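## Task

Rotate the grinder's upper ring counterclockwise (as seen from above) to its hard stop, which is the finest grind, then rotate it the opposite way by exactly 14 clicks of 12 degrees each (168 degrees). The grinder body must hardly rotate over the whole job, since every bit of body rotation adds up and none cancels. At the end the grinder must stand upright on its mat near its starting spot, and the result must hold without the robot touching or holding anything.

## Robot and tools

ROBOT. Two 6-joint arms with parallel two-finger grippers, named left_arm and right_arm. They face each other across a table. left_arm's base sits at (-0.097, +0.491, +0.149) m and right_arm's at (+0.031, -0.529, +0.088) m in the scene frame. The names do not match the left or right of any camera image.

FRAME. One shared scene frame: origin at the table centre, +z up, table surface at z = +0.020 m, left_arm on the +y side. Positions are in metres, quaternions are wxyz. Each gripper's fingers point along its own +x axis and close along its y axis. The reported end_effector_position is the point between the finger pads, about 3 to 4 cm short of the fingertips. This reported hand position can be off, more so when the arm is stretched out.

execute_actions. Argument actions is a list holding nothing (just read the state), one motion, or one wait. Optional pictures (true/false) decides whether camera images come back; by default they do.
- Motion: {"rows": [[...]], "steps": n}, n from 1 to 15 (default 15), each step 1/30 s. Up to 15 rows; row k is used on step k and the final row repeats if rows run out.
- Every row has exactly 14 numbers covering both arms, even if one arm should stay still: left_arm waist, shoulder, elbow, wrist pitch, wrist yaw, wrist roll, opening, then the same seven for right_arm. The six joint numbers are absolute target angles in radians (same as the Joint positions line), not offsets. Ranges per arm: waist -3.054..3.054, shoulder 0.000..3.142, elbow 0.000..2.356, wrist pitch -1.571..1.571, wrist yaw -1.571..1.571, wrist roll -3.142..3.142. To keep an arm still, repeat its last measured angles.
- Opening is a scale from -1 to 1: +1 fully open (pad gap 0.088 m), empty fingers touch near -0.80, anything lower changes nothing further. Closing fully takes at least about 0.5 s.
- Wait: {"steps": n} with no rows, n up to 300; it returns n steps after the previous result, and your own writing time is counted in those steps.
- A target more than 0.010 rad beyond a joint's range and farther out than its current angle gets the whole call refused (nothing moves). True joint ends can differ by up to 0.010 rad from the listed ones; commands past a real end are clipped there and the result may say "joint sent to its limit", possibly about an earlier motion. Missing that line does not prove there is more room.
- Speed limits: each step the command is held within a lead of the measured angle of 0.211 rad (waist, shoulder, elbow), 0.213 (wrist pitch), 0.267 (wrist yaw), 0.228 (wrist roll); targets that would shift a gripper over 70 mm in one step are scaled back. Large moves therefore need several calls. Friction can leave joints short of target, especially at long reach; small changes may not move at all, so check the measured angles.
- Arms keep heading to the last row's targets between calls until motion settles or a step is HELD.

RESULTS. The state line gives, per arm, gripper position, quaternion, and linear/angular velocity. Joint positions and Joint velocities list six joints per arm plus the finger-pad gap (m, m/s). grip_measured is the opening on the command scale; it may be off by about 1 mm per gripper and reads up to about 0.061 narrower when squeezing hard. To hold something, command roughly 0.07 below grip_measured; less than that grips more softly. Objects thinner than about 3 mm get proportionally less force. grip_effort_n is the gripper motor's effort (negative closes, positive opens, capped near 83 N, with offset and noise; "n/a" at the start). Joint torques and External joint torques follow joint order; external ones estimate outside load and include friction and held weight. "joint command not followed" means the clearance check altered or blocked some joint targets; HELD marks steps where your row was not (fully) sent. MOTOR HOT warns from 50 degrees C; at 95 degrees C an OVER-TEMPERATURE FAULT holds the arm, and if it does not cool within 30 to 60 s the arm loses power and goes limp.

zoom_image: camera is one of cam_high, cam_low, cam_left_wrist, cam_right_wrist (each 504x504); region is [x0, y0, x1, y1] in pixels from the top-left corner, no larger than 504 by 504. Gives a finer look at that camera's latest image.

read_manual: optional section "licences"; returns only licence text, no motion.

finished_scene: scene = number of the current scene. Irreversible; the reply says whether the goal was met, and the next task, if any, follows. Sending a reply with no tool call ends everything.

TASK HINTS. A click is 12 degrees, so 8 clicks is 96 degrees and 14 clicks is 168 degrees. Counterclockwise is seen from above. The wrist roll joint is the natural way to turn a grasped ring. The grinder body must not rotate; the second arm may steady it, but release everything before finishing.

AVOID. Knocking anything off the table. Arms colliding or pressing on each other. Contact torque reaching a load limit (N m: waist 17.8, shoulder 22, elbow 22, wrist pitch 5.8, wrist yaw 5.78, wrist roll 5.42; held weight counts) stops the arm for 10 s and drops the rest of the call. Pads may spike in force at first contact; finger force tops out around 34 to 49 N per pad. Drops, slips, slams and hard pushes count against you. Loose objects may occasionally get a brief external shove.

Each tool is called after "Emit:" by a JSON object that holds its "name" and its "arguments".

## Session

Emit:
{"name": "execute_actions", "arguments": {"actions": []}}

Scene clock: 0.00 s of 4200.00 s.
left_arm: end_effector_position=(+0.0842, +0.1924, +0.4309) grip_measured=-0.448 grip_effort_n=n/a end_effector_quat_wxyz=(+0.716, -0.198, +0.149, -0.653) end_effector_velocity=(+0.002, +0.002, -0.002) end_effector_angular_velocity=(+0.011, +0.009, +0.016) | right_arm: end_effector_position=(+0.2327, -0.4796, +0.1765) grip_measured=+0.854 grip_effort_n=n/a end_effector_quat_wxyz=(+0.789, -0.382, +0.348, +0.332) end_effector_velocity=(+0.003, +0.000, +0.002) end_effector_angular_velocity=(-0.002, -0.024, +0.010)
Joint positions: left_arm=[-0.006  0.844  0.643  0.245  0.008  0.006  0.017] | right_arm=[-2.053  0.349  0.457 -0.837 -0.456 -1.094  0.081]
Joint velocities: left_arm=[-0.002 -0.007 -0.002 -0.007 -0.022 -0.007 -0.   ] | right_arm=[-0.002 -0.002 -0.002  0.022 -0.007 -0.007 -0.   ]
Joint torques (N m, as the arm reports them, + toward a larger angle): no reading
External joint torques (N m, as the arm's controller estimates them; a push from outside toward a larger angle lowers the number): no reading
Motor temperatures (°C, as the motors report them): left_arm=[26 27 29 27 25 28] | right_arm=[30 40 29 30 27 24]
Heat: left arm: hottest elbow 29 °C (+0.0 °C/min); right arm: hottest shoulder 40 °C (+0.0 °C/min).

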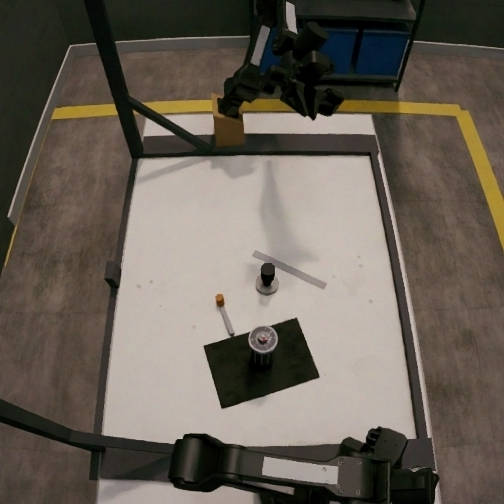

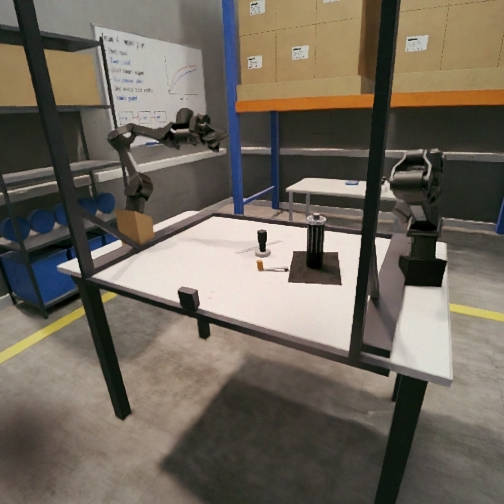

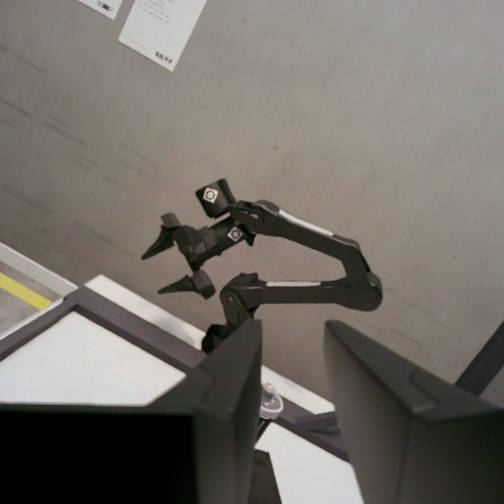

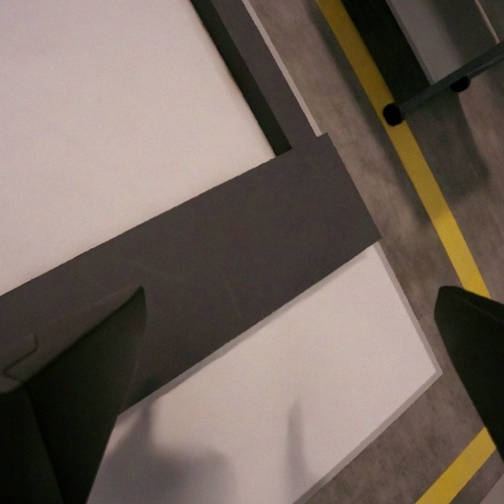

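Emit:
{"name": "zoom_image", "arguments": {"camera": "cam_high", "region": [190, 240, 340, 420]}}

Emit:
{"name": "zoom_image", "arguments": {"camera": "cam_low", "region": [230, 190, 370, 310]}}

Region (190, 240, 340, 420) of cam_high's 504x504 image, scaled by 2.800, with more detail than that image has.

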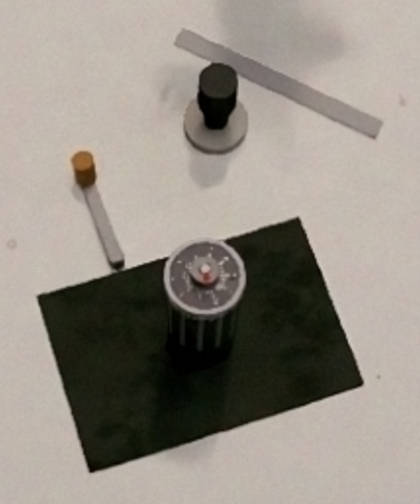

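Region (230, 190, 370, 310) of cam_low's 504x504 image, scaled by 3.600, with more detail than that image has; it fills the top 432 rows of this view, and the rest is white.

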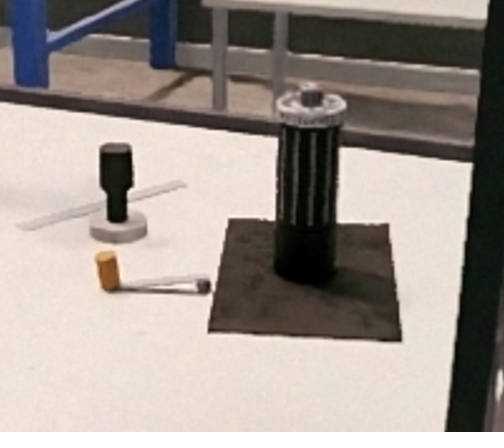

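Emit:
{"name": "execute_actions", "arguments": {"actions": [{"rows":[[0.05,1.2,0.66,0.5,0,0.2,0.2,-1.6,0.8,0.9,-1.1,-0.1,-0.3,1.0],[0.08,1.4,0.68,0.6,0,0.3,0.4,-1.4,1.0,1.1,-1.25,0.0,0.2,1.0]],"steps":15}], "pictures": false}}

Emit:
{"name": "execute_actions", "arguments": {"actions": [{"rows":[[0.154,2.08,0.71,0.92,0,0.564,1.0,0.136,1.42,1.51,-1.5,0.289,3.0,1.0]],"steps":15}], "pictures": false}}

Emit:
{"name": "execute_actions", "arguments": {"actions": [{"rows":[[0.154,2.08,0.71,0.92,0,0.564,1.0,0.136,1.42,1.51,-1.5,0.289,3.0,1.0]],"steps":15}], "pictures": false}}

Scene clock: 120.50 s of 4200.00 s.
left_arm: end_effector_position=(+0.0774, +0.0947, +0.3317) grip_measured=+0.389 grip_effort_n=17.0 end_effector_quat_wxyz=(+0.742, -0.036, +0.121, -0.659) end_effector_velocity=(+0.014, -0.004, +0.016) end_effector_angular_velocity=(-0.091, -0.025, +0.067) | right_arm: end_effector_position=(+0.2572, -0.4224, +0.2290) grip_measured=+1.000 grip_effort_n=18.4 end_effector_quat_wxyz=(+0.712, -0.210, +0.618, +0.259) end_effector_velocity=(+0.016, +0.042, +0.013) end_effector_angular_velocity=(+0.139, +0.244, -1.495)
Joint positions: left_arm=[0.076 1.381 0.676 0.594 0.003 0.292 0.058] | right_arm=[-1.423  0.97   1.07  -1.241 -0.011 -0.221  0.088]
Joint velocities: left_arm=[ 0.007  0.022 -0.002  0.139 -0.007  0.007  0.004] | right_arm=[ 0.208  0.198  0.188 -0.066  0.066  1.707  0.   ]
Joint torques (N m, as the arm reports them, + toward a larger angle): left_arm=[-2.71 -3.84  5.32  2.04  0.27  0.16] | right_arm=[ 0.16 -2.4   7.56  0.21  0.11  0.17]
External joint torques (N m, as the arm's controller estimates them; a push from outside toward a larger angle lowers the number): left_arm=[ 0.14  1.25 -0.84  0.38 -0.07  0.14] | right_arm=[ 0.13  1.52  1.4  -0.32  0.13  0.16]
Motor temperatures (°C, as the motors report them): left_arm=[25 27 35 33 25 28] | right_arm=[29 34 34 32 27 24]
Heat: left arm: hottest elbow 35 °C (+2.0 °C/min); right arm: hottest shoulder 34 °C (-2.0 °C/min).
Steps of this call (steps 1 to 90: nothing new was sent; then 117.00 s passed at rest; steps 91 to 105: all 15 steps of this action). Readings (joint positions):
91: left_arm=[-0.001 0.870 0.643 0.282 0.010 0.041] | right_arm=[-2.021 0.380 0.487 -0.888 -0.392 -1.045]
92: left_arm=[0.015 0.912 0.651 0.350 0.010 0.101] | right_arm=[-1.963 0.433 0.535 -0.952 -0.324 -0.984]
94: left_arm=[0.049 1.018 0.675 0.458 0.004 0.193] | right_arm=[-1.851 0.548 0.639 -1.055 -0.190 -0.867]
98: left_arm=[0.071 1.221 0.681 0.561 0.003 0.267] | right_arm=[-1.631 0.761 0.850 -1.195 -0.054 -0.631]
105: the state above

Scene clock: 121.00 s of 4200.00 s.
left_arm: end_effector_position=(+0.0226, +0.0483, +0.1480) grip_measured=+0.981 grip_effort_n=17.4 end_effector_quat_wxyz=(+0.699, +0.147, +0.146, -0.685) end_effector_velocity=(-0.178, +0.058, -0.296) end_effector_angular_velocity=(+0.693, +0.150, -0.389) | right_arm: end_effector_position=(+0.2049, -0.2855, +0.2605) grip_measured=+1.000 grip_effort_n=17.9 end_effector_quat_wxyz=(+0.689, -0.215, +0.667, +0.188) end_effector_velocity=(-0.347, +0.205, +0.100) end_effector_angular_velocity=(+0.535, +0.056, -0.176)
Joint positions: left_arm=[0.15  2.019 0.712 0.909 0.    0.556 0.087] | right_arm=[-0.63   1.406  1.492 -1.494  0.282  0.663  0.088]
Joint velocities: left_arm=[ 0.007  0.716 -0.085 -0.007 -0.007  0.037  0.002] | right_arm=[ 1.648  0.032  0.095 -0.037  0.037  1.751  0.   ]
Joint torques (N m, as the arm reports them, + toward a larger angle): left_arm=[-3.84 -8.31  3.15  2.33  0.35  0.13] | right_arm=[ 1.43 -4.11  7.29 -0.14  0.2   0.09]
External joint torques (N m, as the arm's controller estimates them; a push from outside toward a larger angle lowers the number): left_arm=[ 0.18  0.45 -1.2   0.37  0.    0.13] | right_arm=[ 0.16  2.06  1.61 -0.32  0.16  0.09]
Motor temperatures (°C, as the motors report them): left_arm=[25 27 34 33 25 28] | right_arm=[29 34 34 32 27 24]
Heat: left arm: hottest elbow 34 °C (+1.0 °C/min); right arm: hottest shoulder 34 °C (-2.0 °C/min).
Steps of this call (steps 1 to 15: all 15 steps of this action). Readings (joint positions):
1: left_arm=[0.083 1.409 0.678 0.643 0.006 0.341] | right_arm=[-1.392 1.002 1.100 -1.290 0.046 -0.161]
2: left_arm=[0.098 1.451 0.689 0.712 0.006 0.401] | right_arm=[-1.338 1.049 1.152 -1.358 0.115 -0.103]
4: left_arm=[0.128 1.552 0.713 0.808 0.001 0.477] | right_arm=[-1.229 1.157 1.260 -1.416 0.198 0.015]
8: left_arm=[0.149 1.747 0.715 0.880 0.000 0.534] | right_arm=[-1.014 1.341 1.438 -1.466 0.263 0.251]
15: the state above

Scene clock: 121.50 s of 4200.00 s.
left_arm: end_effector_position=(+0.0127, +0.0514, +0.1312) grip_measured=+0.986 grip_effort_n=17.0 end_effector_quat_wxyz=(+0.689, +0.158, +0.158, -0.690) end_effector_velocity=(-0.003, +0.000, -0.001) end_effector_angular_velocity=(+0.015, +0.007, -0.006) | right_arm: end_effector_position=(+0.0306, -0.2618, +0.3088) grip_measured=+1.000 grip_effort_n=17.9 end_effector_quat_wxyz=(+0.675, -0.076, +0.705, +0.202) end_effector_velocity=(-0.082, -0.026, +0.026) end_effector_angular_velocity=(-0.062, +0.335, -1.383)
Joint positions: left_arm=[0.151 2.064 0.708 0.92  0.    0.559 0.087] | right_arm=[ 0.105  1.413  1.5   -1.497  0.285  1.545  0.088]
Joint velocities: left_arm=[-0.007 -0.002  0.002 -0.022 -0.007 -0.007 -0.   ] | right_arm=[ 0.344 -0.002  0.002 -0.022 -0.022  1.751  0.   ]
Joint torques (N m, as the arm reports them, + toward a larger angle): left_arm=[-3.88 -5.77  2.93  1.88  0.36  0.14] | right_arm=[ 0.85 -3.07  6.89  0.34  0.19  0.16]
External joint torques (N m, as the arm's controller estimates them; a push from outside toward a larger angle lowers the number): left_arm=[ 0.24  1.15 -0.38  0.37  0.    0.13] | right_arm=[-0.16  1.17  1.3  -0.25  0.02  0.16]
Motor temperatures (°C, as the motors report them): left_arm=[25 27 34 33 25 28] | right_arm=[29 34 34 32 27 24]
Heat: left arm: hottest elbow 34 °C (+1.0 °C/min); right arm: hottest shoulder 34 °C (-2.0 °C/min).
Steps of this call (steps 1 to 15: all 15 steps of this action). Readings (joint positions):
1: left_arm=[0.150 2.038 0.710 0.909 0.000 0.558] | right_arm=[-0.574 1.407 1.495 -1.495 0.283 0.722]
2: left_arm=[0.150 2.050 0.708 0.909 0.000 0.558] | right_arm=[-0.519 1.408 1.496 -1.495 0.284 0.781]
4: left_arm=[0.151 2.060 0.708 0.914 0.000 0.559] | right_arm=[-0.409 1.409 1.498 -1.496 0.284 0.899]
8: left_arm=[0.151 2.061 0.708 0.920 0.000 0.559] | right_arm=[-0.186 1.412 1.499 -1.496 0.285 1.137]
15: the state above

Now lower right to viewing pose while the roll continues.

Emit:
{"name": "execute_actions", "arguments": {"actions": [{"rows":[[0.154,2.08,0.71,0.92,0,0.564,1.0,0.136,1.5,1.51,-1.49,0.289,3.0,1.0],[0.154,2.08,0.71,0.92,0,0.564,1.0,0.136,1.55,1.51,-1.485,0.289,3.0,1.0],[0.154,2.08,0.71,0.92,0,0.564,1.0,0.136,1.6,1.51,-1.48,0.289,3.0,1.0],[0.154,2.08,0.71,0.92,0,0.564,1.0,0.14,1.665,1.515,-1.4735,0.289,3.0,1.0]],"steps":15}], "pictures": false}}

Emit:
{"name": "execute_actions", "arguments": {"actions": [{"steps":15}]}}

Scene clock: 127.07 s of 4200.00 s.
left_arm: end_effector_position=(+0.0127, +0.0515, +0.1309) grip_measured=+0.986 grip_effort_n=17.0 end_effector_quat_wxyz=(+0.689, +0.158, +0.158, -0.690) end_effector_velocity=(-0.000, +0.002, -0.004) end_effector_angular_velocity=(+0.015, -0.006, -0.001) | right_arm: end_effector_position=(-0.0068, -0.2391, +0.2588) grip_measured=+1.000 grip_effort_n=15.6 end_effector_quat_wxyz=(+0.627, +0.326, +0.626, -0.329) end_effector_velocity=(-0.002, +0.002, -0.007) end_effector_angular_velocity=(-0.020, -0.001, +0.020)
Joint positions: left_arm=[0.151 2.065 0.708 0.92  0.    0.56  0.087] | right_arm=[ 0.139  1.657  1.516 -1.475  0.287  2.996  0.088]
Joint velocities: left_arm=[ 0.002  0.002 -0.002 -0.007 -0.007  0.007 -0.   ] | right_arm=[-0.007  0.022 -0.002  0.007 -0.007 -0.022  0.   ]
Joint torques (N m, as the arm reports them, + toward a larger angle): left_arm=[-3.89 -5.76  2.92  1.88  0.36  0.14] | right_arm=[ 2.05 -4.9   5.52  0.21  0.1   0.13]
External joint torques (N m, as the arm's controller estimates them; a push from outside toward a larger angle lowers the number): left_arm=[ 0.15  1.17 -0.38  0.37  0.01  0.13] | right_arm=[ 0.    0.84  0.07 -0.03  0.09  0.13]
Motor temperatures (°C, as the motors report them): left_arm=[26 28 34 33 25 28] | right_arm=[30 34 34 32 27 24]
Heat: left arm: hottest elbow 34 °C (+1.0 °C/min); right arm: hottest shoulder 34 °C (-2.0 °C/min).
Steps of this call (steps 1 to 60: the robot went on to your last target; steps 61 to 120: nothing new was sent; then 1.07 s passed at rest; steps 121 to 135: all 15 steps of this action). Readings (joint positions):
121: left_arm=[0.151 2.065 0.708 0.920 0.000 0.559] | right_arm=[0.134 1.424 1.501 -1.500 0.285 2.996]
122: left_arm=[0.151 2.065 0.708 0.920 0.000 0.559] | right_arm=[0.134 1.442 1.506 -1.500 0.286 2.996]
124: left_arm=[0.151 2.065 0.708 0.920 0.000 0.560] | right_arm=[0.134 1.508 1.517 -1.489 0.287 2.996]
128: left_arm=[0.151 2.065 0.708 0.920 0.000 0.560] | right_arm=[0.138 1.641 1.517 -1.475 0.287 2.996]
135: the state above

Scene clock: 127.57 s of 4200.00 s.
left_arm: end_effector_position=(+0.0127, +0.0515, +0.1309) grip_measured=+0.986 grip_effort_n=17.0 end_effector_quat_wxyz=(+0.689, +0.158, +0.158, -0.690) end_effector_velocity=(+0.000, +0.001, +0.001) end_effector_angular_velocity=(+0.005, +0.004, +0.005) | right_arm: end_effector_position=(-0.0068, -0.2391, +0.2587) grip_measured=+1.000 grip_effort_n=16.0 end_effector_quat_wxyz=(+0.627, +0.326, +0.626, -0.329) end_effector_velocity=(+0.001, -0.006, -0.001) end_effector_angular_velocity=(-0.026, -0.005, +0.017)
Joint positions: left_arm=[0.151 2.065 0.708 0.92  0.    0.56  0.087] | right_arm=[ 0.139  1.658  1.516 -1.475  0.287  2.996  0.088]
Joint velocities: left_arm=[-0.002 -0.007 -0.002 -0.007 -0.007 -0.007 -0.   ] | right_arm=[ 0.002 -0.002 -0.007 -0.022 -0.007 -0.007  0.   ]
Joint torques (N m, as the arm reports them, + toward a larger angle): left_arm=[-3.89 -5.75  2.93  1.89  0.37  0.15] | right_arm=[ 1.71 -4.58  6.11  0.22  0.14  0.13]
External joint torques (N m, as the arm's controller estimates them; a push from outside toward a larger angle lowers the number): left_arm=[ 0.18  1.29 -0.43  0.35  0.01  0.14] | right_arm=[-0.34  1.27  0.61  0.03  0.13  0.13]
Motor temperatures (°C, as the motors report them): left_arm=[26 28 34 33 25 28] | right_arm=[30 34 34 32 27 24]
Heat: left arm: hottest elbow 34 °C (+1.0 °C/min); right arm: hottest shoulder 34 °C (-2.0 °C/min).
Steps of this call (steps 1 to 15: the robot went on to your last target). Readings (joint positions):
1: left_arm=[0.151 2.065 0.708 0.920 0.000 0.560] | right_arm=[0.139 1.658 1.516 -1.475 0.287 2.996]
2: left_arm=[0.151 2.065 0.708 0.920 0.000 0.560] | right_arm=[0.139 1.658 1.516 -1.475 0.287 2.996]
4: left_arm=[0.151 2.065 0.708 0.920 0.000 0.560] | right_arm=[0.139 1.658 1.516 -1.475 0.287 2.996]
8: left_arm=[0.151 2.065 0.708 0.920 0.000 0.560] | right_arm=[0.139 1.658 1.516 -1.475 0.287 2.996]
15: the state above
All arms were judged still, so your last target was given up. Only a new action makes them travel on or press farther. Fingers that are still opening or closing keep moving.

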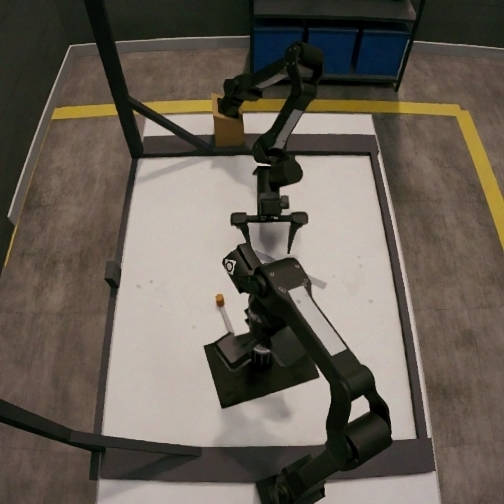

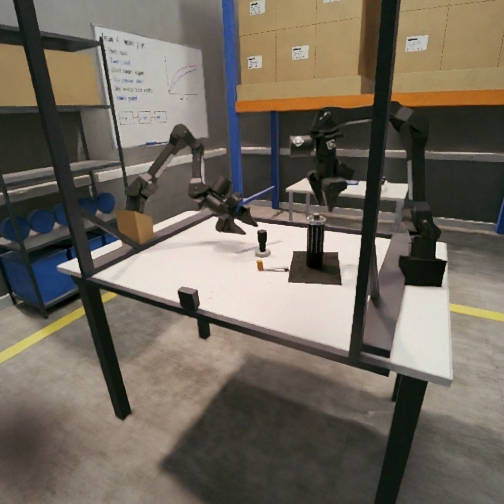

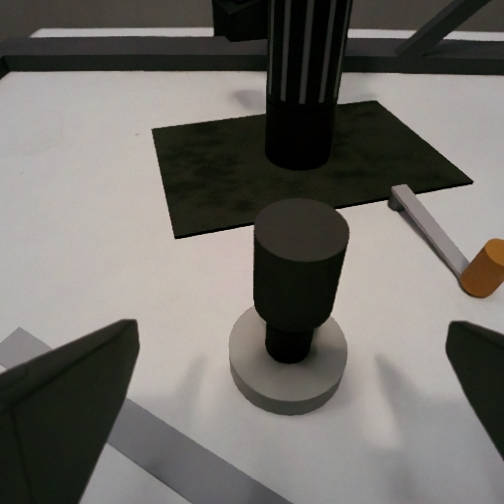

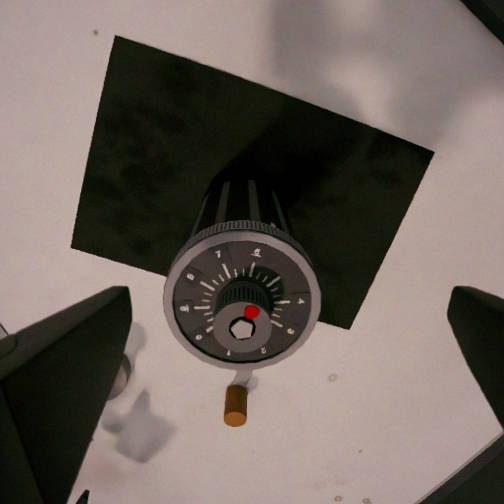

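Emit:
{"name": "execute_actions", "arguments": {"actions": [{"rows":[[0.154,2.09,0.73,0.915,0,0.564,1.0,0.13,1.665,1.515,-1.47,0.289,3.0,1.0],[0.154,2.11,0.755,0.91,0,0.564,1.0,0.125,1.667,1.513,-1.464,0.289,3.0,1.0],[0.154,2.13,0.78,0.905,0,0.564,1.0,0.12,1.669,1.511,-1.458,0.289,3.0,1.0],[0.154,2.15,0.805,0.9,0,0.564,1.0,0.115,1.671,1.509,-1.452,0.289,3.0,1.0],[0.155,2.17,0.83,0.895,0,0.564,1.0,0.11,1.673,1.507,-1.446,0.29,3.0,1.0],[0.155,2.19,0.855,0.89,0,0.564,1.0,0.105,1.675,1.505,-1.44,0.29,3.0,1.0],[0.155,2.21,0.88,0.885,0,0.564,1.0,0.1,1.677,1.503,-1.434,0.29,3.0,1.0],[0.155,2.23,0.905,0.88,0,0.564,1.0,0.095,1.68,1.501,-1.428,0.29,3.0,1.0],[0.156,2.25,0.93,0.875,0,0.564,1.0,0.09,1.683,1.499,-1.422,0.291,3.0,1.0],[0.156,2.27,0.955,0.87,0,0.564,1.0,0.085,1.686,1.497,-1.416,0.291,3.0,1.0],[0.156,2.29,0.98,0.865,0,0.564,1.0,0.08,1.689,1.495,-1.41,0.291,3.0,1.0],[0.157,2.31,1.0,0.86,0,0.564,1.0,0.073,1.692,1.493,-1.404,0.291,3.0,1.0],[0.157,2.328,1.015,0.856,0,0.564,1.0,0.064,1.695,1.49,-1.396,0.2915,3.0,1.0]],"steps":15}], "pictures": false}}

Emit:
{"name": "execute_actions", "arguments": {"actions": [{"steps":8}]}}

Scene clock: 171.43 s of 4200.00 s.
left_arm: end_effector_position=(+0.0148, -0.0080, +0.1035) grip_measured=+0.986 grip_effort_n=17.0 end_effector_quat_wxyz=(+0.690, +0.158, +0.158, -0.689) end_effector_velocity=(-0.023, -0.053, -0.073) end_effector_angular_velocity=(+0.089, +0.021, -0.053) | right_arm: end_effector_position=(+0.0021, -0.2216, +0.2461) grip_measured=+1.000 grip_effort_n=15.6 end_effector_quat_wxyz=(+0.609, +0.352, +0.620, -0.347) end_effector_velocity=(+0.025, +0.015, -0.040) end_effector_angular_velocity=(-0.081, -0.022, -0.122)
Joint positions: left_arm=[0.153 2.284 0.983 0.866 0.    0.56  0.087] | right_arm=[ 0.076  1.679  1.509 -1.407  0.287  2.996  0.088]
Joint velocities: left_arm=[ 0.007  0.32   0.31  -0.095  0.007  0.007 -0.   ] | right_arm=[-0.134  0.066 -0.046  0.066 -0.007  0.007  0.   ]
Joint torques (N m, as the arm reports them, + toward a larger angle): left_arm=[-4.74 -7.54  3.11  1.68  0.37  0.13] | right_arm=[ 2.06 -4.5   4.41  0.29  0.1   0.12]
External joint torques (N m, as the arm's controller estimates them; a push from outside toward a larger angle lowers the number): left_arm=[ 0.15  0.98 -0.19  0.16  0.01  0.12] | right_arm=[-0.27  2.01 -1.3   0.06  0.1   0.12]
Motor temperatures (°C, as the motors report them): left_arm=[27 29 32 33 25 28] | right_arm=[30 36 32 30 27 24]
Heat: left arm: hottest wrist pitch 33 °C (-1.0 °C/min); right arm: hottest shoulder 36 °C (+2.0 °C/min).
Steps of this call (steps 1 to 90: nothing new was sent; then 40.37 s passed at rest; steps 91 to 105: all 15 steps of this action). Readings (joint positions):
91: left_arm=[0.151 2.066 0.709 0.920 0.000 0.560] | right_arm=[0.139 1.658 1.516 -1.475 0.287 2.996]
92: left_arm=[0.151 2.072 0.716 0.919 0.000 0.560] | right_arm=[0.137 1.658 1.516 -1.473 0.287 2.996]
94: left_arm=[0.151 2.094 0.746 0.913 0.000 0.560] | right_arm=[0.132 1.658 1.516 -1.465 0.287 2.996]
98: left_arm=[0.151 2.162 0.834 0.896 0.000 0.560] | right_arm=[0.112 1.662 1.516 -1.445 0.287 2.996]
105: the state above

Scene clock: 171.70 s of 4200.00 s.
left_arm: end_effector_position=(+0.0128, -0.0119, +0.0975) grip_measured=+0.986 grip_effort_n=17.0 end_effector_quat_wxyz=(+0.688, +0.160, +0.161, -0.689) end_effector_velocity=(+0.009, -0.008, +0.007) end_effector_angular_velocity=(-0.012, -0.008, +0.031) | right_arm: end_effector_position=(+0.0032, -0.2199, +0.2435) grip_measured=+1.000 grip_effort_n=16.0 end_effector_quat_wxyz=(+0.608, +0.354, +0.618, -0.350) end_effector_velocity=(+0.001, -0.003, -0.003) end_effector_angular_velocity=(-0.020, +0.000, -0.009)
Joint positions: left_arm=[0.154 2.309 1.006 0.859 0.    0.56  0.087] | right_arm=[ 0.068  1.684  1.506 -1.398  0.287  2.996  0.088]
Joint velocities: left_arm=[-0.002 -0.002  0.032 -0.007 -0.022 -0.007 -0.   ] | right_arm=[-0.007  0.002 -0.007 -0.007 -0.007  0.007  0.   ]
Joint torques (N m, as the arm reports them, + toward a larger angle): left_arm=[-4.74 -7.14  3.41  1.66  0.36  0.14] | right_arm=[ 1.33 -4.23  4.02  0.25  0.13  0.09]
External joint torques (N m, as the arm's controller estimates them; a push from outside toward a larger angle lowers the number): left_arm=[ 0.24  1.33 -0.11  0.14  0.01  0.13] | right_arm=[-0.77  2.   -1.54  0.01  0.11  0.09]
Motor temperatures (°C, as the motors report them): left_arm=[27 29 32 33 25 28] | right_arm=[30 36 32 30 27 24]
Heat: left arm: hottest wrist pitch 33 °C (-1.0 °C/min); right arm: hottest shoulder 36 °C (+2.0 °C/min).
Steps of this call (steps 1 to 8: the robot went on to your last target). Readings (joint positions):
1: left_arm=[0.154 2.293 0.990 0.863 0.000 0.560] | right_arm=[0.073 1.681 1.508 -1.404 0.287 2.996]
2: left_arm=[0.154 2.299 0.995 0.861 0.000 0.560] | right_arm=[0.070 1.683 1.506 -1.402 0.287 2.996]
4: left_arm=[0.154 2.306 1.000 0.860 0.000 0.560] | right_arm=[0.068 1.684 1.506 -1.400 0.287 2.996]
8: the state above

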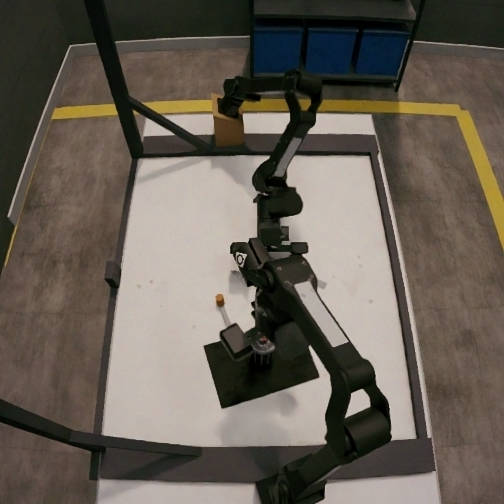

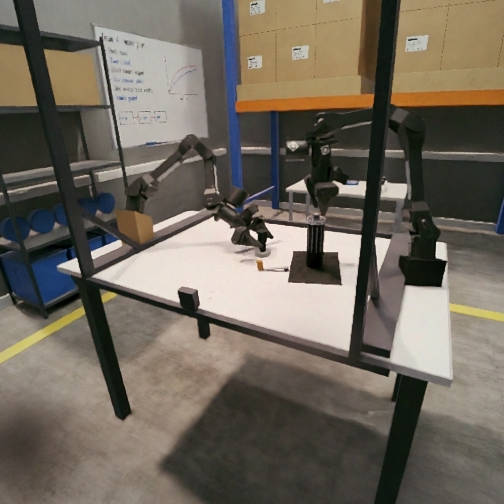

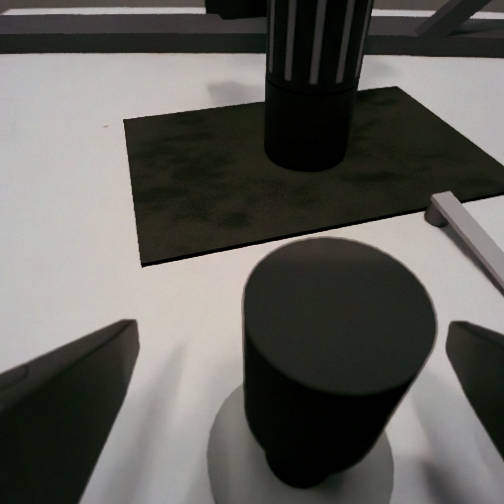

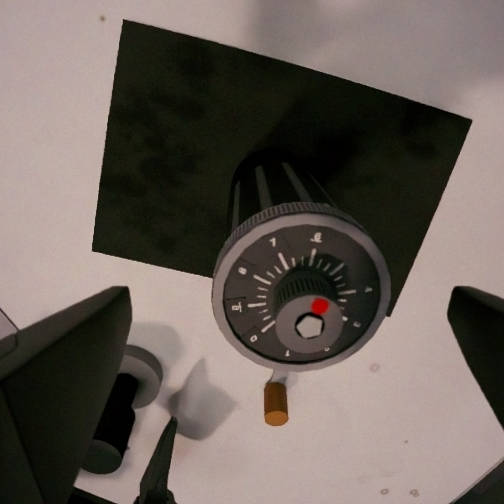

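Emit:
{"name": "execute_actions", "arguments": {"actions": [{"rows":[[0.145,2.325,1.012,0.856,0,0.564,1.0,0.063,1.696,1.48,-1.385,0.2915,3.0,1.0],[0.138,2.325,1.012,0.856,0,0.564,1.0,0.061,1.697,1.465,-1.37,0.2915,3.0,1.0],[0.131,2.325,1.012,0.856,0,0.564,1.0,0.059,1.697,1.45,-1.355,0.2915,3.0,1.0],[0.131,2.325,1.012,0.856,0,0.564,1.0,0.057,1.698,1.435,-1.345,0.2915,3.0,1.0],[0.131,2.325,1.012,0.856,0,0.564,1.0,0.057,1.698,1.423,-1.336,0.2915,3.0,1.0],[0.131,2.325,1.012,0.856,0,0.564,1.0,0.057,1.698,1.423,-1.336,0.2915,3.0,1.0],[0.131,2.325,1.012,0.856,0,0.564,1.0,0.057,1.698,1.423,-1.336,0.2915,3.0,1.0],[0.131,2.325,1.012,0.856,0,0.564,0.3,0.057,1.698,1.423,-1.336,0.2915,3.0,1.0]],"steps":15}]}}

Scene clock: 189.37 s of 4200.00 s.
left_arm: end_effector_position=(+0.0034, -0.0151, +0.1030) grip_measured=+0.365 grip_effort_n=-13.3 end_effector_quat_wxyz=(+0.682, +0.158, +0.155, -0.697) end_effector_velocity=(-0.001, -0.001, +0.003) end_effector_angular_velocity=(-0.006, -0.011, -0.000) | right_arm: end_effector_position=(+0.0007, -0.2216, +0.2255) grip_measured=+1.000 grip_effort_n=16.0 end_effector_quat_wxyz=(+0.611, +0.352, +0.614, -0.354) end_effector_velocity=(+0.001, -0.006, -0.004) end_effector_angular_velocity=(-0.023, -0.001, -0.003)
Joint positions: left_arm=[0.132 2.31  1.009 0.859 0.    0.56  0.057] | right_arm=[ 0.06   1.689  1.44  -1.339  0.288  2.996  0.088]
Joint velocities: left_arm=[-0.007 -0.002 -0.002  0.007 -0.007  0.007 -0.032] | right_arm=[-0.002 -0.002 -0.017 -0.007 -0.007  0.007  0.   ]
Joint torques (N m, as the arm reports them, + toward a larger angle): left_arm=[-5.2  -7.57  3.26  1.67  0.37  0.13] | right_arm=[ 1.53 -4.85  4.26  0.24  0.14  0.13]
External joint torques (N m, as the arm's controller estimates them; a push from outside toward a larger angle lowers the number): left_arm=[-0.18  0.93 -0.38  0.13  0.01  0.12] | right_arm=[-0.61  1.5  -1.34  0.03  0.13  0.13]
Motor temperatures (°C, as the motors report them): left_arm=[28 31 32 33 25 28] | right_arm=[30 36 31 29 27 24]
Heat: left arm: hottest wrist pitch 33 °C (-1.0 °C/min); right arm: hottest shoulder 36 °C (+1.0 °C/min).
Steps of this call (steps 1 to 30: the robot went on to your last target; steps 31 to 90: nothing new was sent; then 14.17 s passed at rest; steps 91 to 105: all 15 steps of this action). Readings (joint positions):
91: left_arm=[0.154 2.310 1.009 0.859 0.000 0.560] | right_arm=[0.068 1.684 1.504 -1.396 0.287 2.996]
92: left_arm=[0.153 2.310 1.009 0.859 0.000 0.560] | right_arm=[0.067 1.684 1.500 -1.389 0.287 2.996]
94: left_arm=[0.147 2.310 1.009 0.859 0.000 0.560] | right_arm=[0.065 1.684 1.484 -1.372 0.287 2.996]
98: left_arm=[0.133 2.310 1.009 0.859 0.000 0.560] | right_arm=[0.061 1.688 1.447 -1.348 0.288 2.996]
105: the state above

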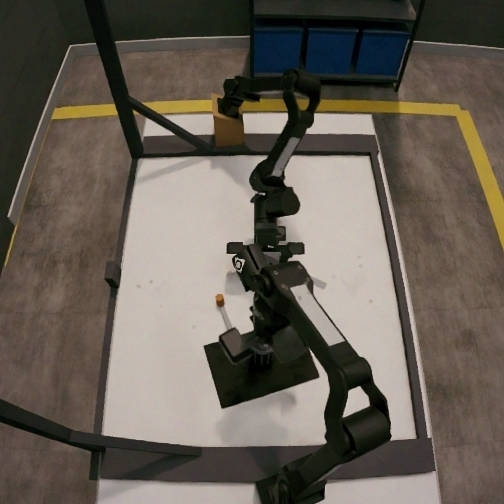

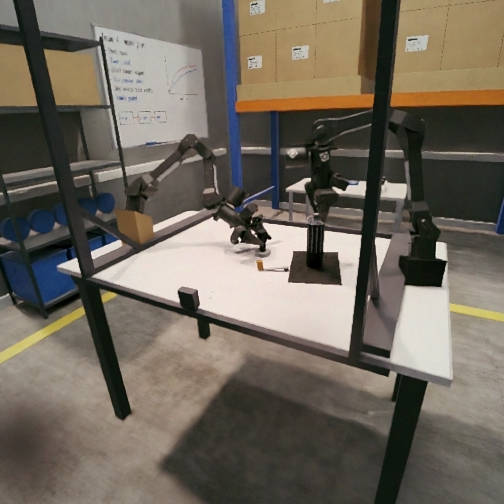

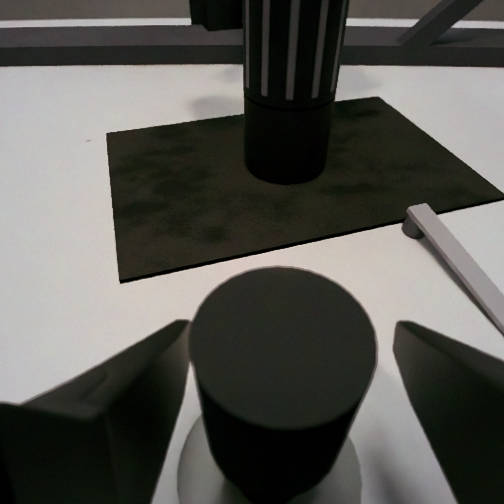

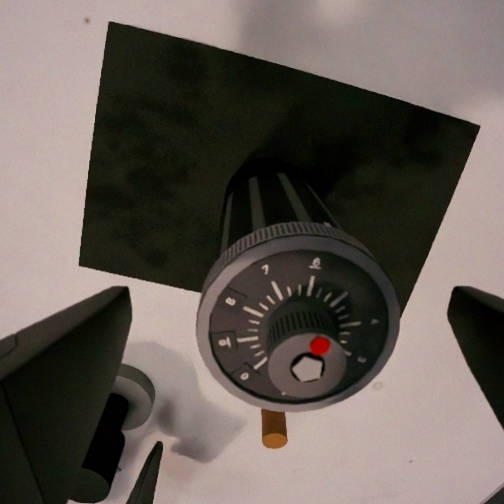

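Emit:
{"name": "execute_actions", "arguments": {"actions": [{"rows":[[0.133,2.325,1.012,0.856,0,0.564,0.1,0.057,1.698,1.423,-1.336,0.2915,3.0,1.0],[0.133,2.325,1.012,0.856,0,0.564,-0.05,0.057,1.698,1.423,-1.336,0.2915,3.0,1.0]],"steps":12}], "pictures": false}}

Scene clock: 212.30 s of 4200.00 s.
left_arm: end_effector_position=(+0.0043, -0.0149, +0.1025) grip_measured=-0.038 grip_effort_n=-15.1 end_effector_quat_wxyz=(+0.683, +0.159, +0.156, -0.696) end_effector_velocity=(+0.000, +0.001, +0.001) end_effector_angular_velocity=(+0.005, +0.017, +0.012) | right_arm: end_effector_position=(+0.0007, -0.2217, +0.2252) grip_measured=+1.000 grip_effort_n=16.0 end_effector_quat_wxyz=(+0.612, +0.352, +0.614, -0.354) end_effector_velocity=(+0.000, -0.002, -0.001) end_effector_angular_velocity=(-0.014, +0.002, -0.006)
Joint positions: left_arm=[ 0.133  2.31   1.009  0.859 -0.001  0.56   0.037] | right_arm=[ 0.06   1.689  1.438 -1.338  0.288  2.996  0.088]
Joint velocities: left_arm=[-0.002 -0.007 -0.002 -0.007 -0.007 -0.022 -0.005] | right_arm=[-0.002  0.002 -0.002 -0.007 -0.007  0.007  0.   ]
Joint torques (N m, as the arm reports them, + toward a larger angle): left_arm=[-5.13 -7.61  3.26  1.69  0.4   0.12] | right_arm=[ 1.48 -4.54  4.33  0.24  0.16  0.12]
External joint torques (N m, as the arm's controller estimates them; a push from outside toward a larger angle lowers the number): left_arm=[-0.17  0.88 -0.35  0.16  0.05  0.11] | right_arm=[-0.67  1.77 -1.26  0.02  0.14  0.12]
Motor temperatures (°C, as the motors report them): left_arm=[29 32 31 33 25 28] | right_arm=[30 36 31 29 27 24]
Heat: left arm: hottest wrist pitch 33 °C (+0.0 °C/min); right arm: hottest shoulder 36 °C (+1.0 °C/min).
Steps of this call (steps 1 to 15: the robot went on to your last target; steps 16 to 90: nothing new was sent; then 19.53 s passed at rest; steps 91 to 102: all 12 steps of this action). Readings (joint positions):
91: left_arm=[0.132 2.310 1.009 0.859 0.000 0.560] | right_arm=[0.060 1.689 1.438 -1.338 0.288 2.996]
92: left_arm=[0.132 2.310 1.009 0.859 0.000 0.560] | right_arm=[0.060 1.689 1.438 -1.338 0.288 2.996]
94: left_arm=[0.132 2.310 1.009 0.859 -0.001 0.560] | right_arm=[0.060 1.689 1.438 -1.338 0.288 2.996]
98: left_arm=[0.133 2.310 1.009 0.859 -0.001 0.560] | right_arm=[0.060 1.689 1.438 -1.338 0.288 2.996]
102: the state above

Emit:
{"name": "execute_actions", "arguments": {"actions": [{"rows":[[0.133,2.325,1.012,0.856,0,0.564,-0.25,0.057,1.698,1.423,-1.336,0.2915,3.0,1.0]],"steps":10}]}}

Scene clock: 214.67 s of 4200.00 s.
left_arm: end_effector_position=(+0.0045, -0.0148, +0.1025) grip_measured=-0.189 grip_effort_n=-83.5 end_effector_quat_wxyz=(+0.683, +0.159, +0.156, -0.696) end_effector_velocity=(-0.001, +0.001, -0.001) end_effector_angular_velocity=(+0.009, +0.018, +0.009) | right_arm: end_effector_position=(+0.0006, -0.2216, +0.2252) grip_measured=+1.000 grip_effort_n=16.0 end_effector_quat_wxyz=(+0.611, +0.352, +0.614, -0.354) end_effector_velocity=(+0.000, -0.002, -0.000) end_effector_angular_velocity=(-0.010, +0.004, +0.007)
Joint positions: left_arm=[ 0.134  2.31   1.009  0.859 -0.001  0.561  0.03 ] | right_arm=[ 0.06   1.689  1.438 -1.338  0.288  2.996  0.088]
Joint velocities: left_arm=[-0.002 -0.002 -0.002 -0.007 -0.007 -0.022 -0.   ] | right_arm=[-0.002 -0.002 -0.002 -0.007 -0.007 -0.007  0.   ]
Joint torques (N m, as the arm reports them, + toward a larger angle): left_arm=[-5.17 -7.58  3.19  1.69  0.41  0.12] | right_arm=[ 1.66 -4.69  4.28  0.25  0.17  0.12]
External joint torques (N m, as the arm's controller estimates them; a push from outside toward a larger angle lowers the number): left_arm=[-0.22  0.85 -0.39  0.17  0.05  0.11] | right_arm=[-0.49  1.72 -1.35  0.03  0.16  0.12]
Motor temperatures (°C, as the motors report them): left_arm=[29 32 31 33 25 28] | right_arm=[30 36 31 29 27 24]
Heat: left arm: hottest wrist pitch 33 °C (+0.0 °C/min); right arm: hottest shoulder 36 °C (+0.0 °C/min).
Steps of this call (steps 1 to 15: the robot went on to your last target; steps 16 to 61: nothing new was sent; steps 62 to 71: all 10 steps of this action). Readings (joint positions):
62: left_arm=[0.134 2.310 1.009 0.859 -0.002 0.560] | right_arm=[0.060 1.689 1.438 -1.338 0.288 2.996]
63: left_arm=[0.134 2.310 1.009 0.859 -0.002 0.560] | right_arm=[0.060 1.689 1.438 -1.338 0.288 2.996]
65: left_arm=[0.134 2.310 1.009 0.859 -0.001 0.561] | right_arm=[0.060 1.689 1.438 -1.338 0.288 2.996]
69: left_arm=[0.134 2.310 1.009 0.859 -0.001 0.561] | right_arm=[0.060 1.689 1.438 -1.338 0.288 2.996]
71: the state above

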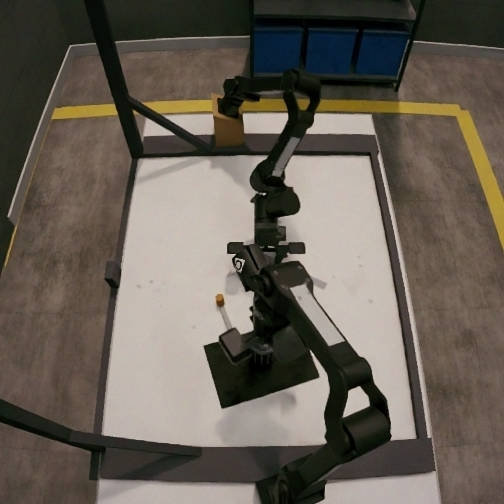

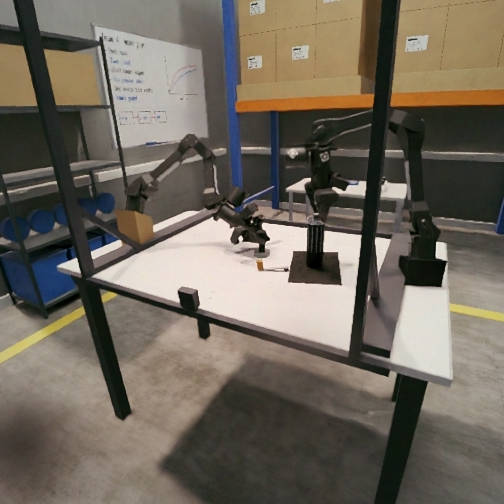

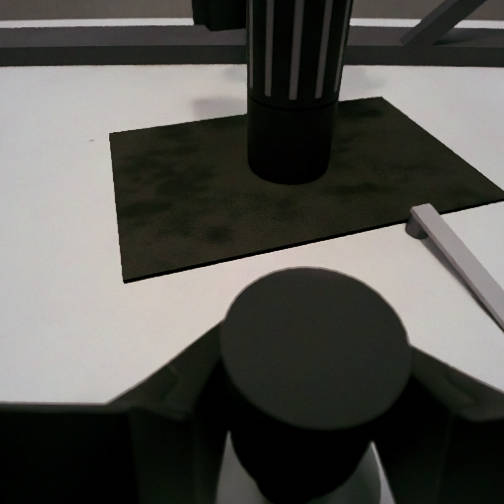

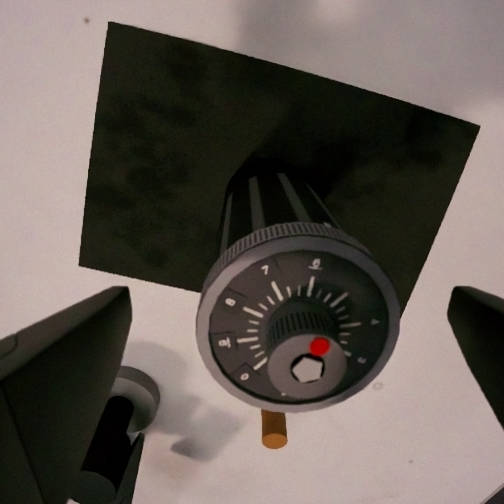

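Gripped (0.030 m). Lift and move it aside.

Emit:
{"name": "execute_actions", "arguments": {"actions": [{"rows":[[0.134,2.29,1.012,0.845,0,0.564,-0.25,0.057,1.698,1.423,-1.336,0.2915,3.0,1.0],[0.134,2.27,1.012,0.83,0,0.564,-0.25,0.057,1.698,1.423,-1.336,0.2915,3.0,1.0],[0.14,2.25,1.012,0.82,0,0.562,-0.25,0.057,1.698,1.423,-1.336,0.2915,3.0,1.0],[0.16,2.23,1.01,0.82,0,0.558,-0.25,0.057,1.698,1.423,-1.336,0.2915,3.0,1.0],[0.19,2.21,1.005,0.825,0,0.553,-0.25,0.057,1.698,1.423,-1.336,0.2915,3.0,1.0],[0.22,2.19,1.0,0.83,0,0.548,-0.25,0.057,1.698,1.423,-1.336,0.2915,3.0,1.0],[0.25,2.17,0.995,0.835,0,0.543,-0.25,0.057,1.698,1.423,-1.336,0.2915,3.0,1.0],[0.28,2.15,0.99,0.84,0,0.538,-0.25,0.057,1.698,1.423,-1.336,0.2915,3.0,1.0],[0.31,2.13,0.985,0.845,0,0.533,-0.25,0.057,1.698,1.423,-1.336,0.2915,3.0,1.0],[0.34,2.115,0.98,0.85,0,0.528,-0.25,0.057,1.698,1.423,-1.336,0.2915,3.0,1.0],[0.37,2.1,0.975,0.855,0,0.522,-0.25,0.057,1.698,1.423,-1.336,0.2915,3.0,1.0],[0.40,2.09,0.97,0.86,0,0.516,-0.25,0.057,1.698,1.423,-1.336,0.2915,3.0,1.0],[0.42,2.085,0.967,0.86,0,0.512,-0.25,0.057,1.698,1.423,-1.336,0.2915,3.0,1.0],[0.435,2.085,0.967,0.86,0,0.509,-0.25,0.057,1.698,1.423,-1.336,0.2915,3.0,1.0]],"steps":15}], "pictures": false}}

Emit:
{"name": "execute_actions", "arguments": {"actions": [{"rows":[[0.435,2.09,0.967,0.865,0,0.509,-0.25,0.057,1.698,1.423,-1.336,0.2915,3.0,1.0],[0.435,2.10,0.967,0.87,0,0.509,-0.25,0.057,1.698,1.423,-1.336,0.2915,3.0,1.0],[0.435,2.11,0.967,0.873,0,0.509,-0.25,0.057,1.698,1.423,-1.336,0.2915,3.0,1.0],[0.435,2.12,0.967,0.877,0,0.509,-0.25,0.057,1.698,1.423,-1.336,0.2915,3.0,1.0],[0.435,2.13,0.967,0.882,0,0.509,-0.25,0.057,1.698,1.423,-1.336,0.2915,3.0,1.0],[0.435,2.138,0.967,0.886,0,0.509,-0.25,0.057,1.698,1.423,-1.336,0.2915,3.0,1.0]],"steps":15}]}}

Scene clock: 227.53 s of 4200.00 s.
left_arm: end_effector_position=(+0.1517, +0.0307, +0.1040) grip_measured=-0.189 grip_effort_n=-83.5 end_effector_quat_wxyz=(+0.781, +0.139, +0.183, -0.581) end_effector_velocity=(+0.427, +0.185, -0.010) end_effector_angular_velocity=(+0.050, -0.100, +1.030) | right_arm: end_effector_position=(+0.0006, -0.2216, +0.2252) grip_measured=+1.000 grip_effort_n=16.0 end_effector_quat_wxyz=(+0.611, +0.352, +0.614, -0.354) end_effector_velocity=(+0.002, -0.003, -0.002) end_effector_angular_velocity=(-0.015, +0.002, +0.018)
Joint positions: left_arm=[ 0.392  2.136  0.977  0.848 -0.006  0.524  0.03 ] | right_arm=[ 0.06   1.689  1.438 -1.338  0.288  2.996  0.088]
Joint velocities: left_arm=[ 0.764 -0.379 -0.022  0.11  -0.125 -0.125  0.   ] | right_arm=[-0.007 -0.002 -0.007 -0.007 -0.007 -0.022  0.   ]
Joint torques (N m, as the arm reports them, + toward a larger angle): left_arm=[ -6.92 -12.11   2.54   2.25   0.68  -0.06] | right_arm=[ 1.64 -4.64  4.39  0.23  0.11  0.08]
External joint torques (N m, as the arm's controller estimates them; a push from outside toward a larger angle lowers the number): left_arm=[-0.97 -4.3  -0.84  0.85  0.16 -0.08] | right_arm=[-0.45  1.75 -1.21  0.01  0.09  0.08]
Motor temperatures (°C, as the motors report them): left_arm=[30 32 31 33 25 28] | right_arm=[30 36 30 29 27 24]
Heat: left arm: hottest wrist pitch 33 °C (+0.0 °C/min); right arm: hottest shoulder 36 °C (+0.0 °C/min).
Steps of this call (steps 1 to 15: the robot went on to your last target; steps 16 to 90: nothing new was sent; then 9.37 s passed at rest; steps 91 to 105: all 15 steps of this action). Readings (joint positions):
91: left_arm=[0.134 2.310 1.009 0.859 -0.001 0.561] | right_arm=[0.060 1.689 1.438 -1.338 0.288 2.996]
92: left_arm=[0.134 2.308 1.010 0.854 -0.001 0.561] | right_arm=[0.060 1.689 1.438 -1.338 0.288 2.996]
94: left_arm=[0.135 2.293 1.010 0.831 -0.001 0.561] | right_arm=[0.060 1.689 1.438 -1.338 0.288 2.996]
98: left_arm=[0.190 2.246 0.996 0.820 0.005 0.554] | right_arm=[0.060 1.689 1.438 -1.338 0.288 2.996]
105: the state above

Scene clock: 228.03 s of 4200.00 s.
left_arm: end_effector_position=(+0.1762, +0.0415, +0.1037) grip_measured=-0.189 grip_effort_n=-83.5 end_effector_quat_wxyz=(+0.800, +0.130, +0.180, -0.557) end_effector_velocity=(-0.002, -0.001, +0.001) end_effector_angular_velocity=(-0.003, +0.003, +0.004) | right_arm: end_effector_position=(+0.0006, -0.2217, +0.2251) grip_measured=+1.000 grip_effort_n=16.0 end_effector_quat_wxyz=(+0.612, +0.352, +0.614, -0.354) end_effector_velocity=(-0.002, -0.003, -0.000) end_effector_angular_velocity=(-0.015, +0.018, +0.007)
Joint positions: left_arm=[ 0.439  2.122  0.972  0.881 -0.005  0.512  0.03 ] | right_arm=[ 0.06   1.689  1.438 -1.338  0.288  2.996  0.088]
Joint velocities: left_arm=[-0.007  0.002 -0.002  0.007 -0.007 -0.007  0.   ] | right_arm=[-0.002 -0.002 -0.002 -0.007 -0.022 -0.007  0.   ]
Joint torques (N m, as the arm reports them, + toward a larger angle): left_arm=[-4.87 -7.54  2.53  2.18  0.5  -0.05] | right_arm=[ 1.41 -4.84  4.27  0.26  0.13  0.1 ]
External joint torques (N m, as the arm's controller estimates them; a push from outside toward a larger angle lowers the number): left_arm=[-0.47  0.95 -1.15  0.61  0.17 -0.07] | right_arm=[-0.74  1.53 -1.32  0.05  0.12  0.1 ]
Motor temperatures (°C, as the motors report them): left_arm=[30 32 31 33 25 28] | right_arm=[30 36 30 29 27 24]
Heat: left arm: hottest wrist pitch 33 °C (+0.0 °C/min); right arm: hottest shoulder 36 °C (+0.0 °C/min).
Steps of this call (steps 1 to 15: all 15 steps of this action). Readings (joint positions):
1: left_arm=[0.415 2.125 0.977 0.852 -0.011 0.521] | right_arm=[0.060 1.689 1.438 -1.338 0.288 2.996]
2: left_arm=[0.432 2.119 0.977 0.858 -0.014 0.519] | right_arm=[0.060 1.689 1.438 -1.338 0.288 2.996]
4: left_arm=[0.448 2.116 0.977 0.868 -0.013 0.514] | right_arm=[0.060 1.689 1.438 -1.338 0.288 2.996]
8: left_arm=[0.442 2.118 0.974 0.875 -0.006 0.513] | right_arm=[0.060 1.689 1.438 -1.338 0.288 2.996]
15: the state above

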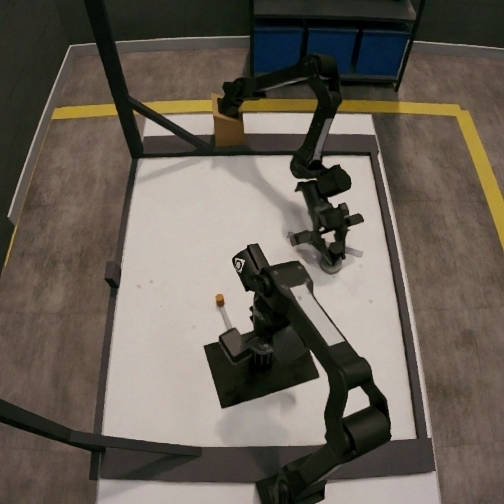

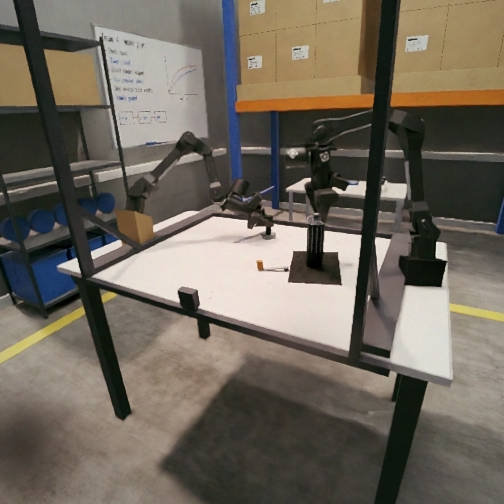

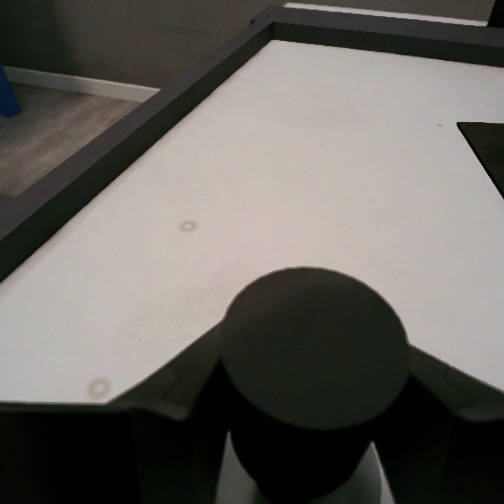

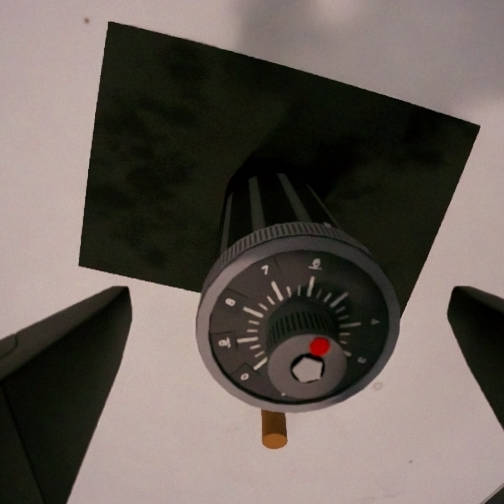

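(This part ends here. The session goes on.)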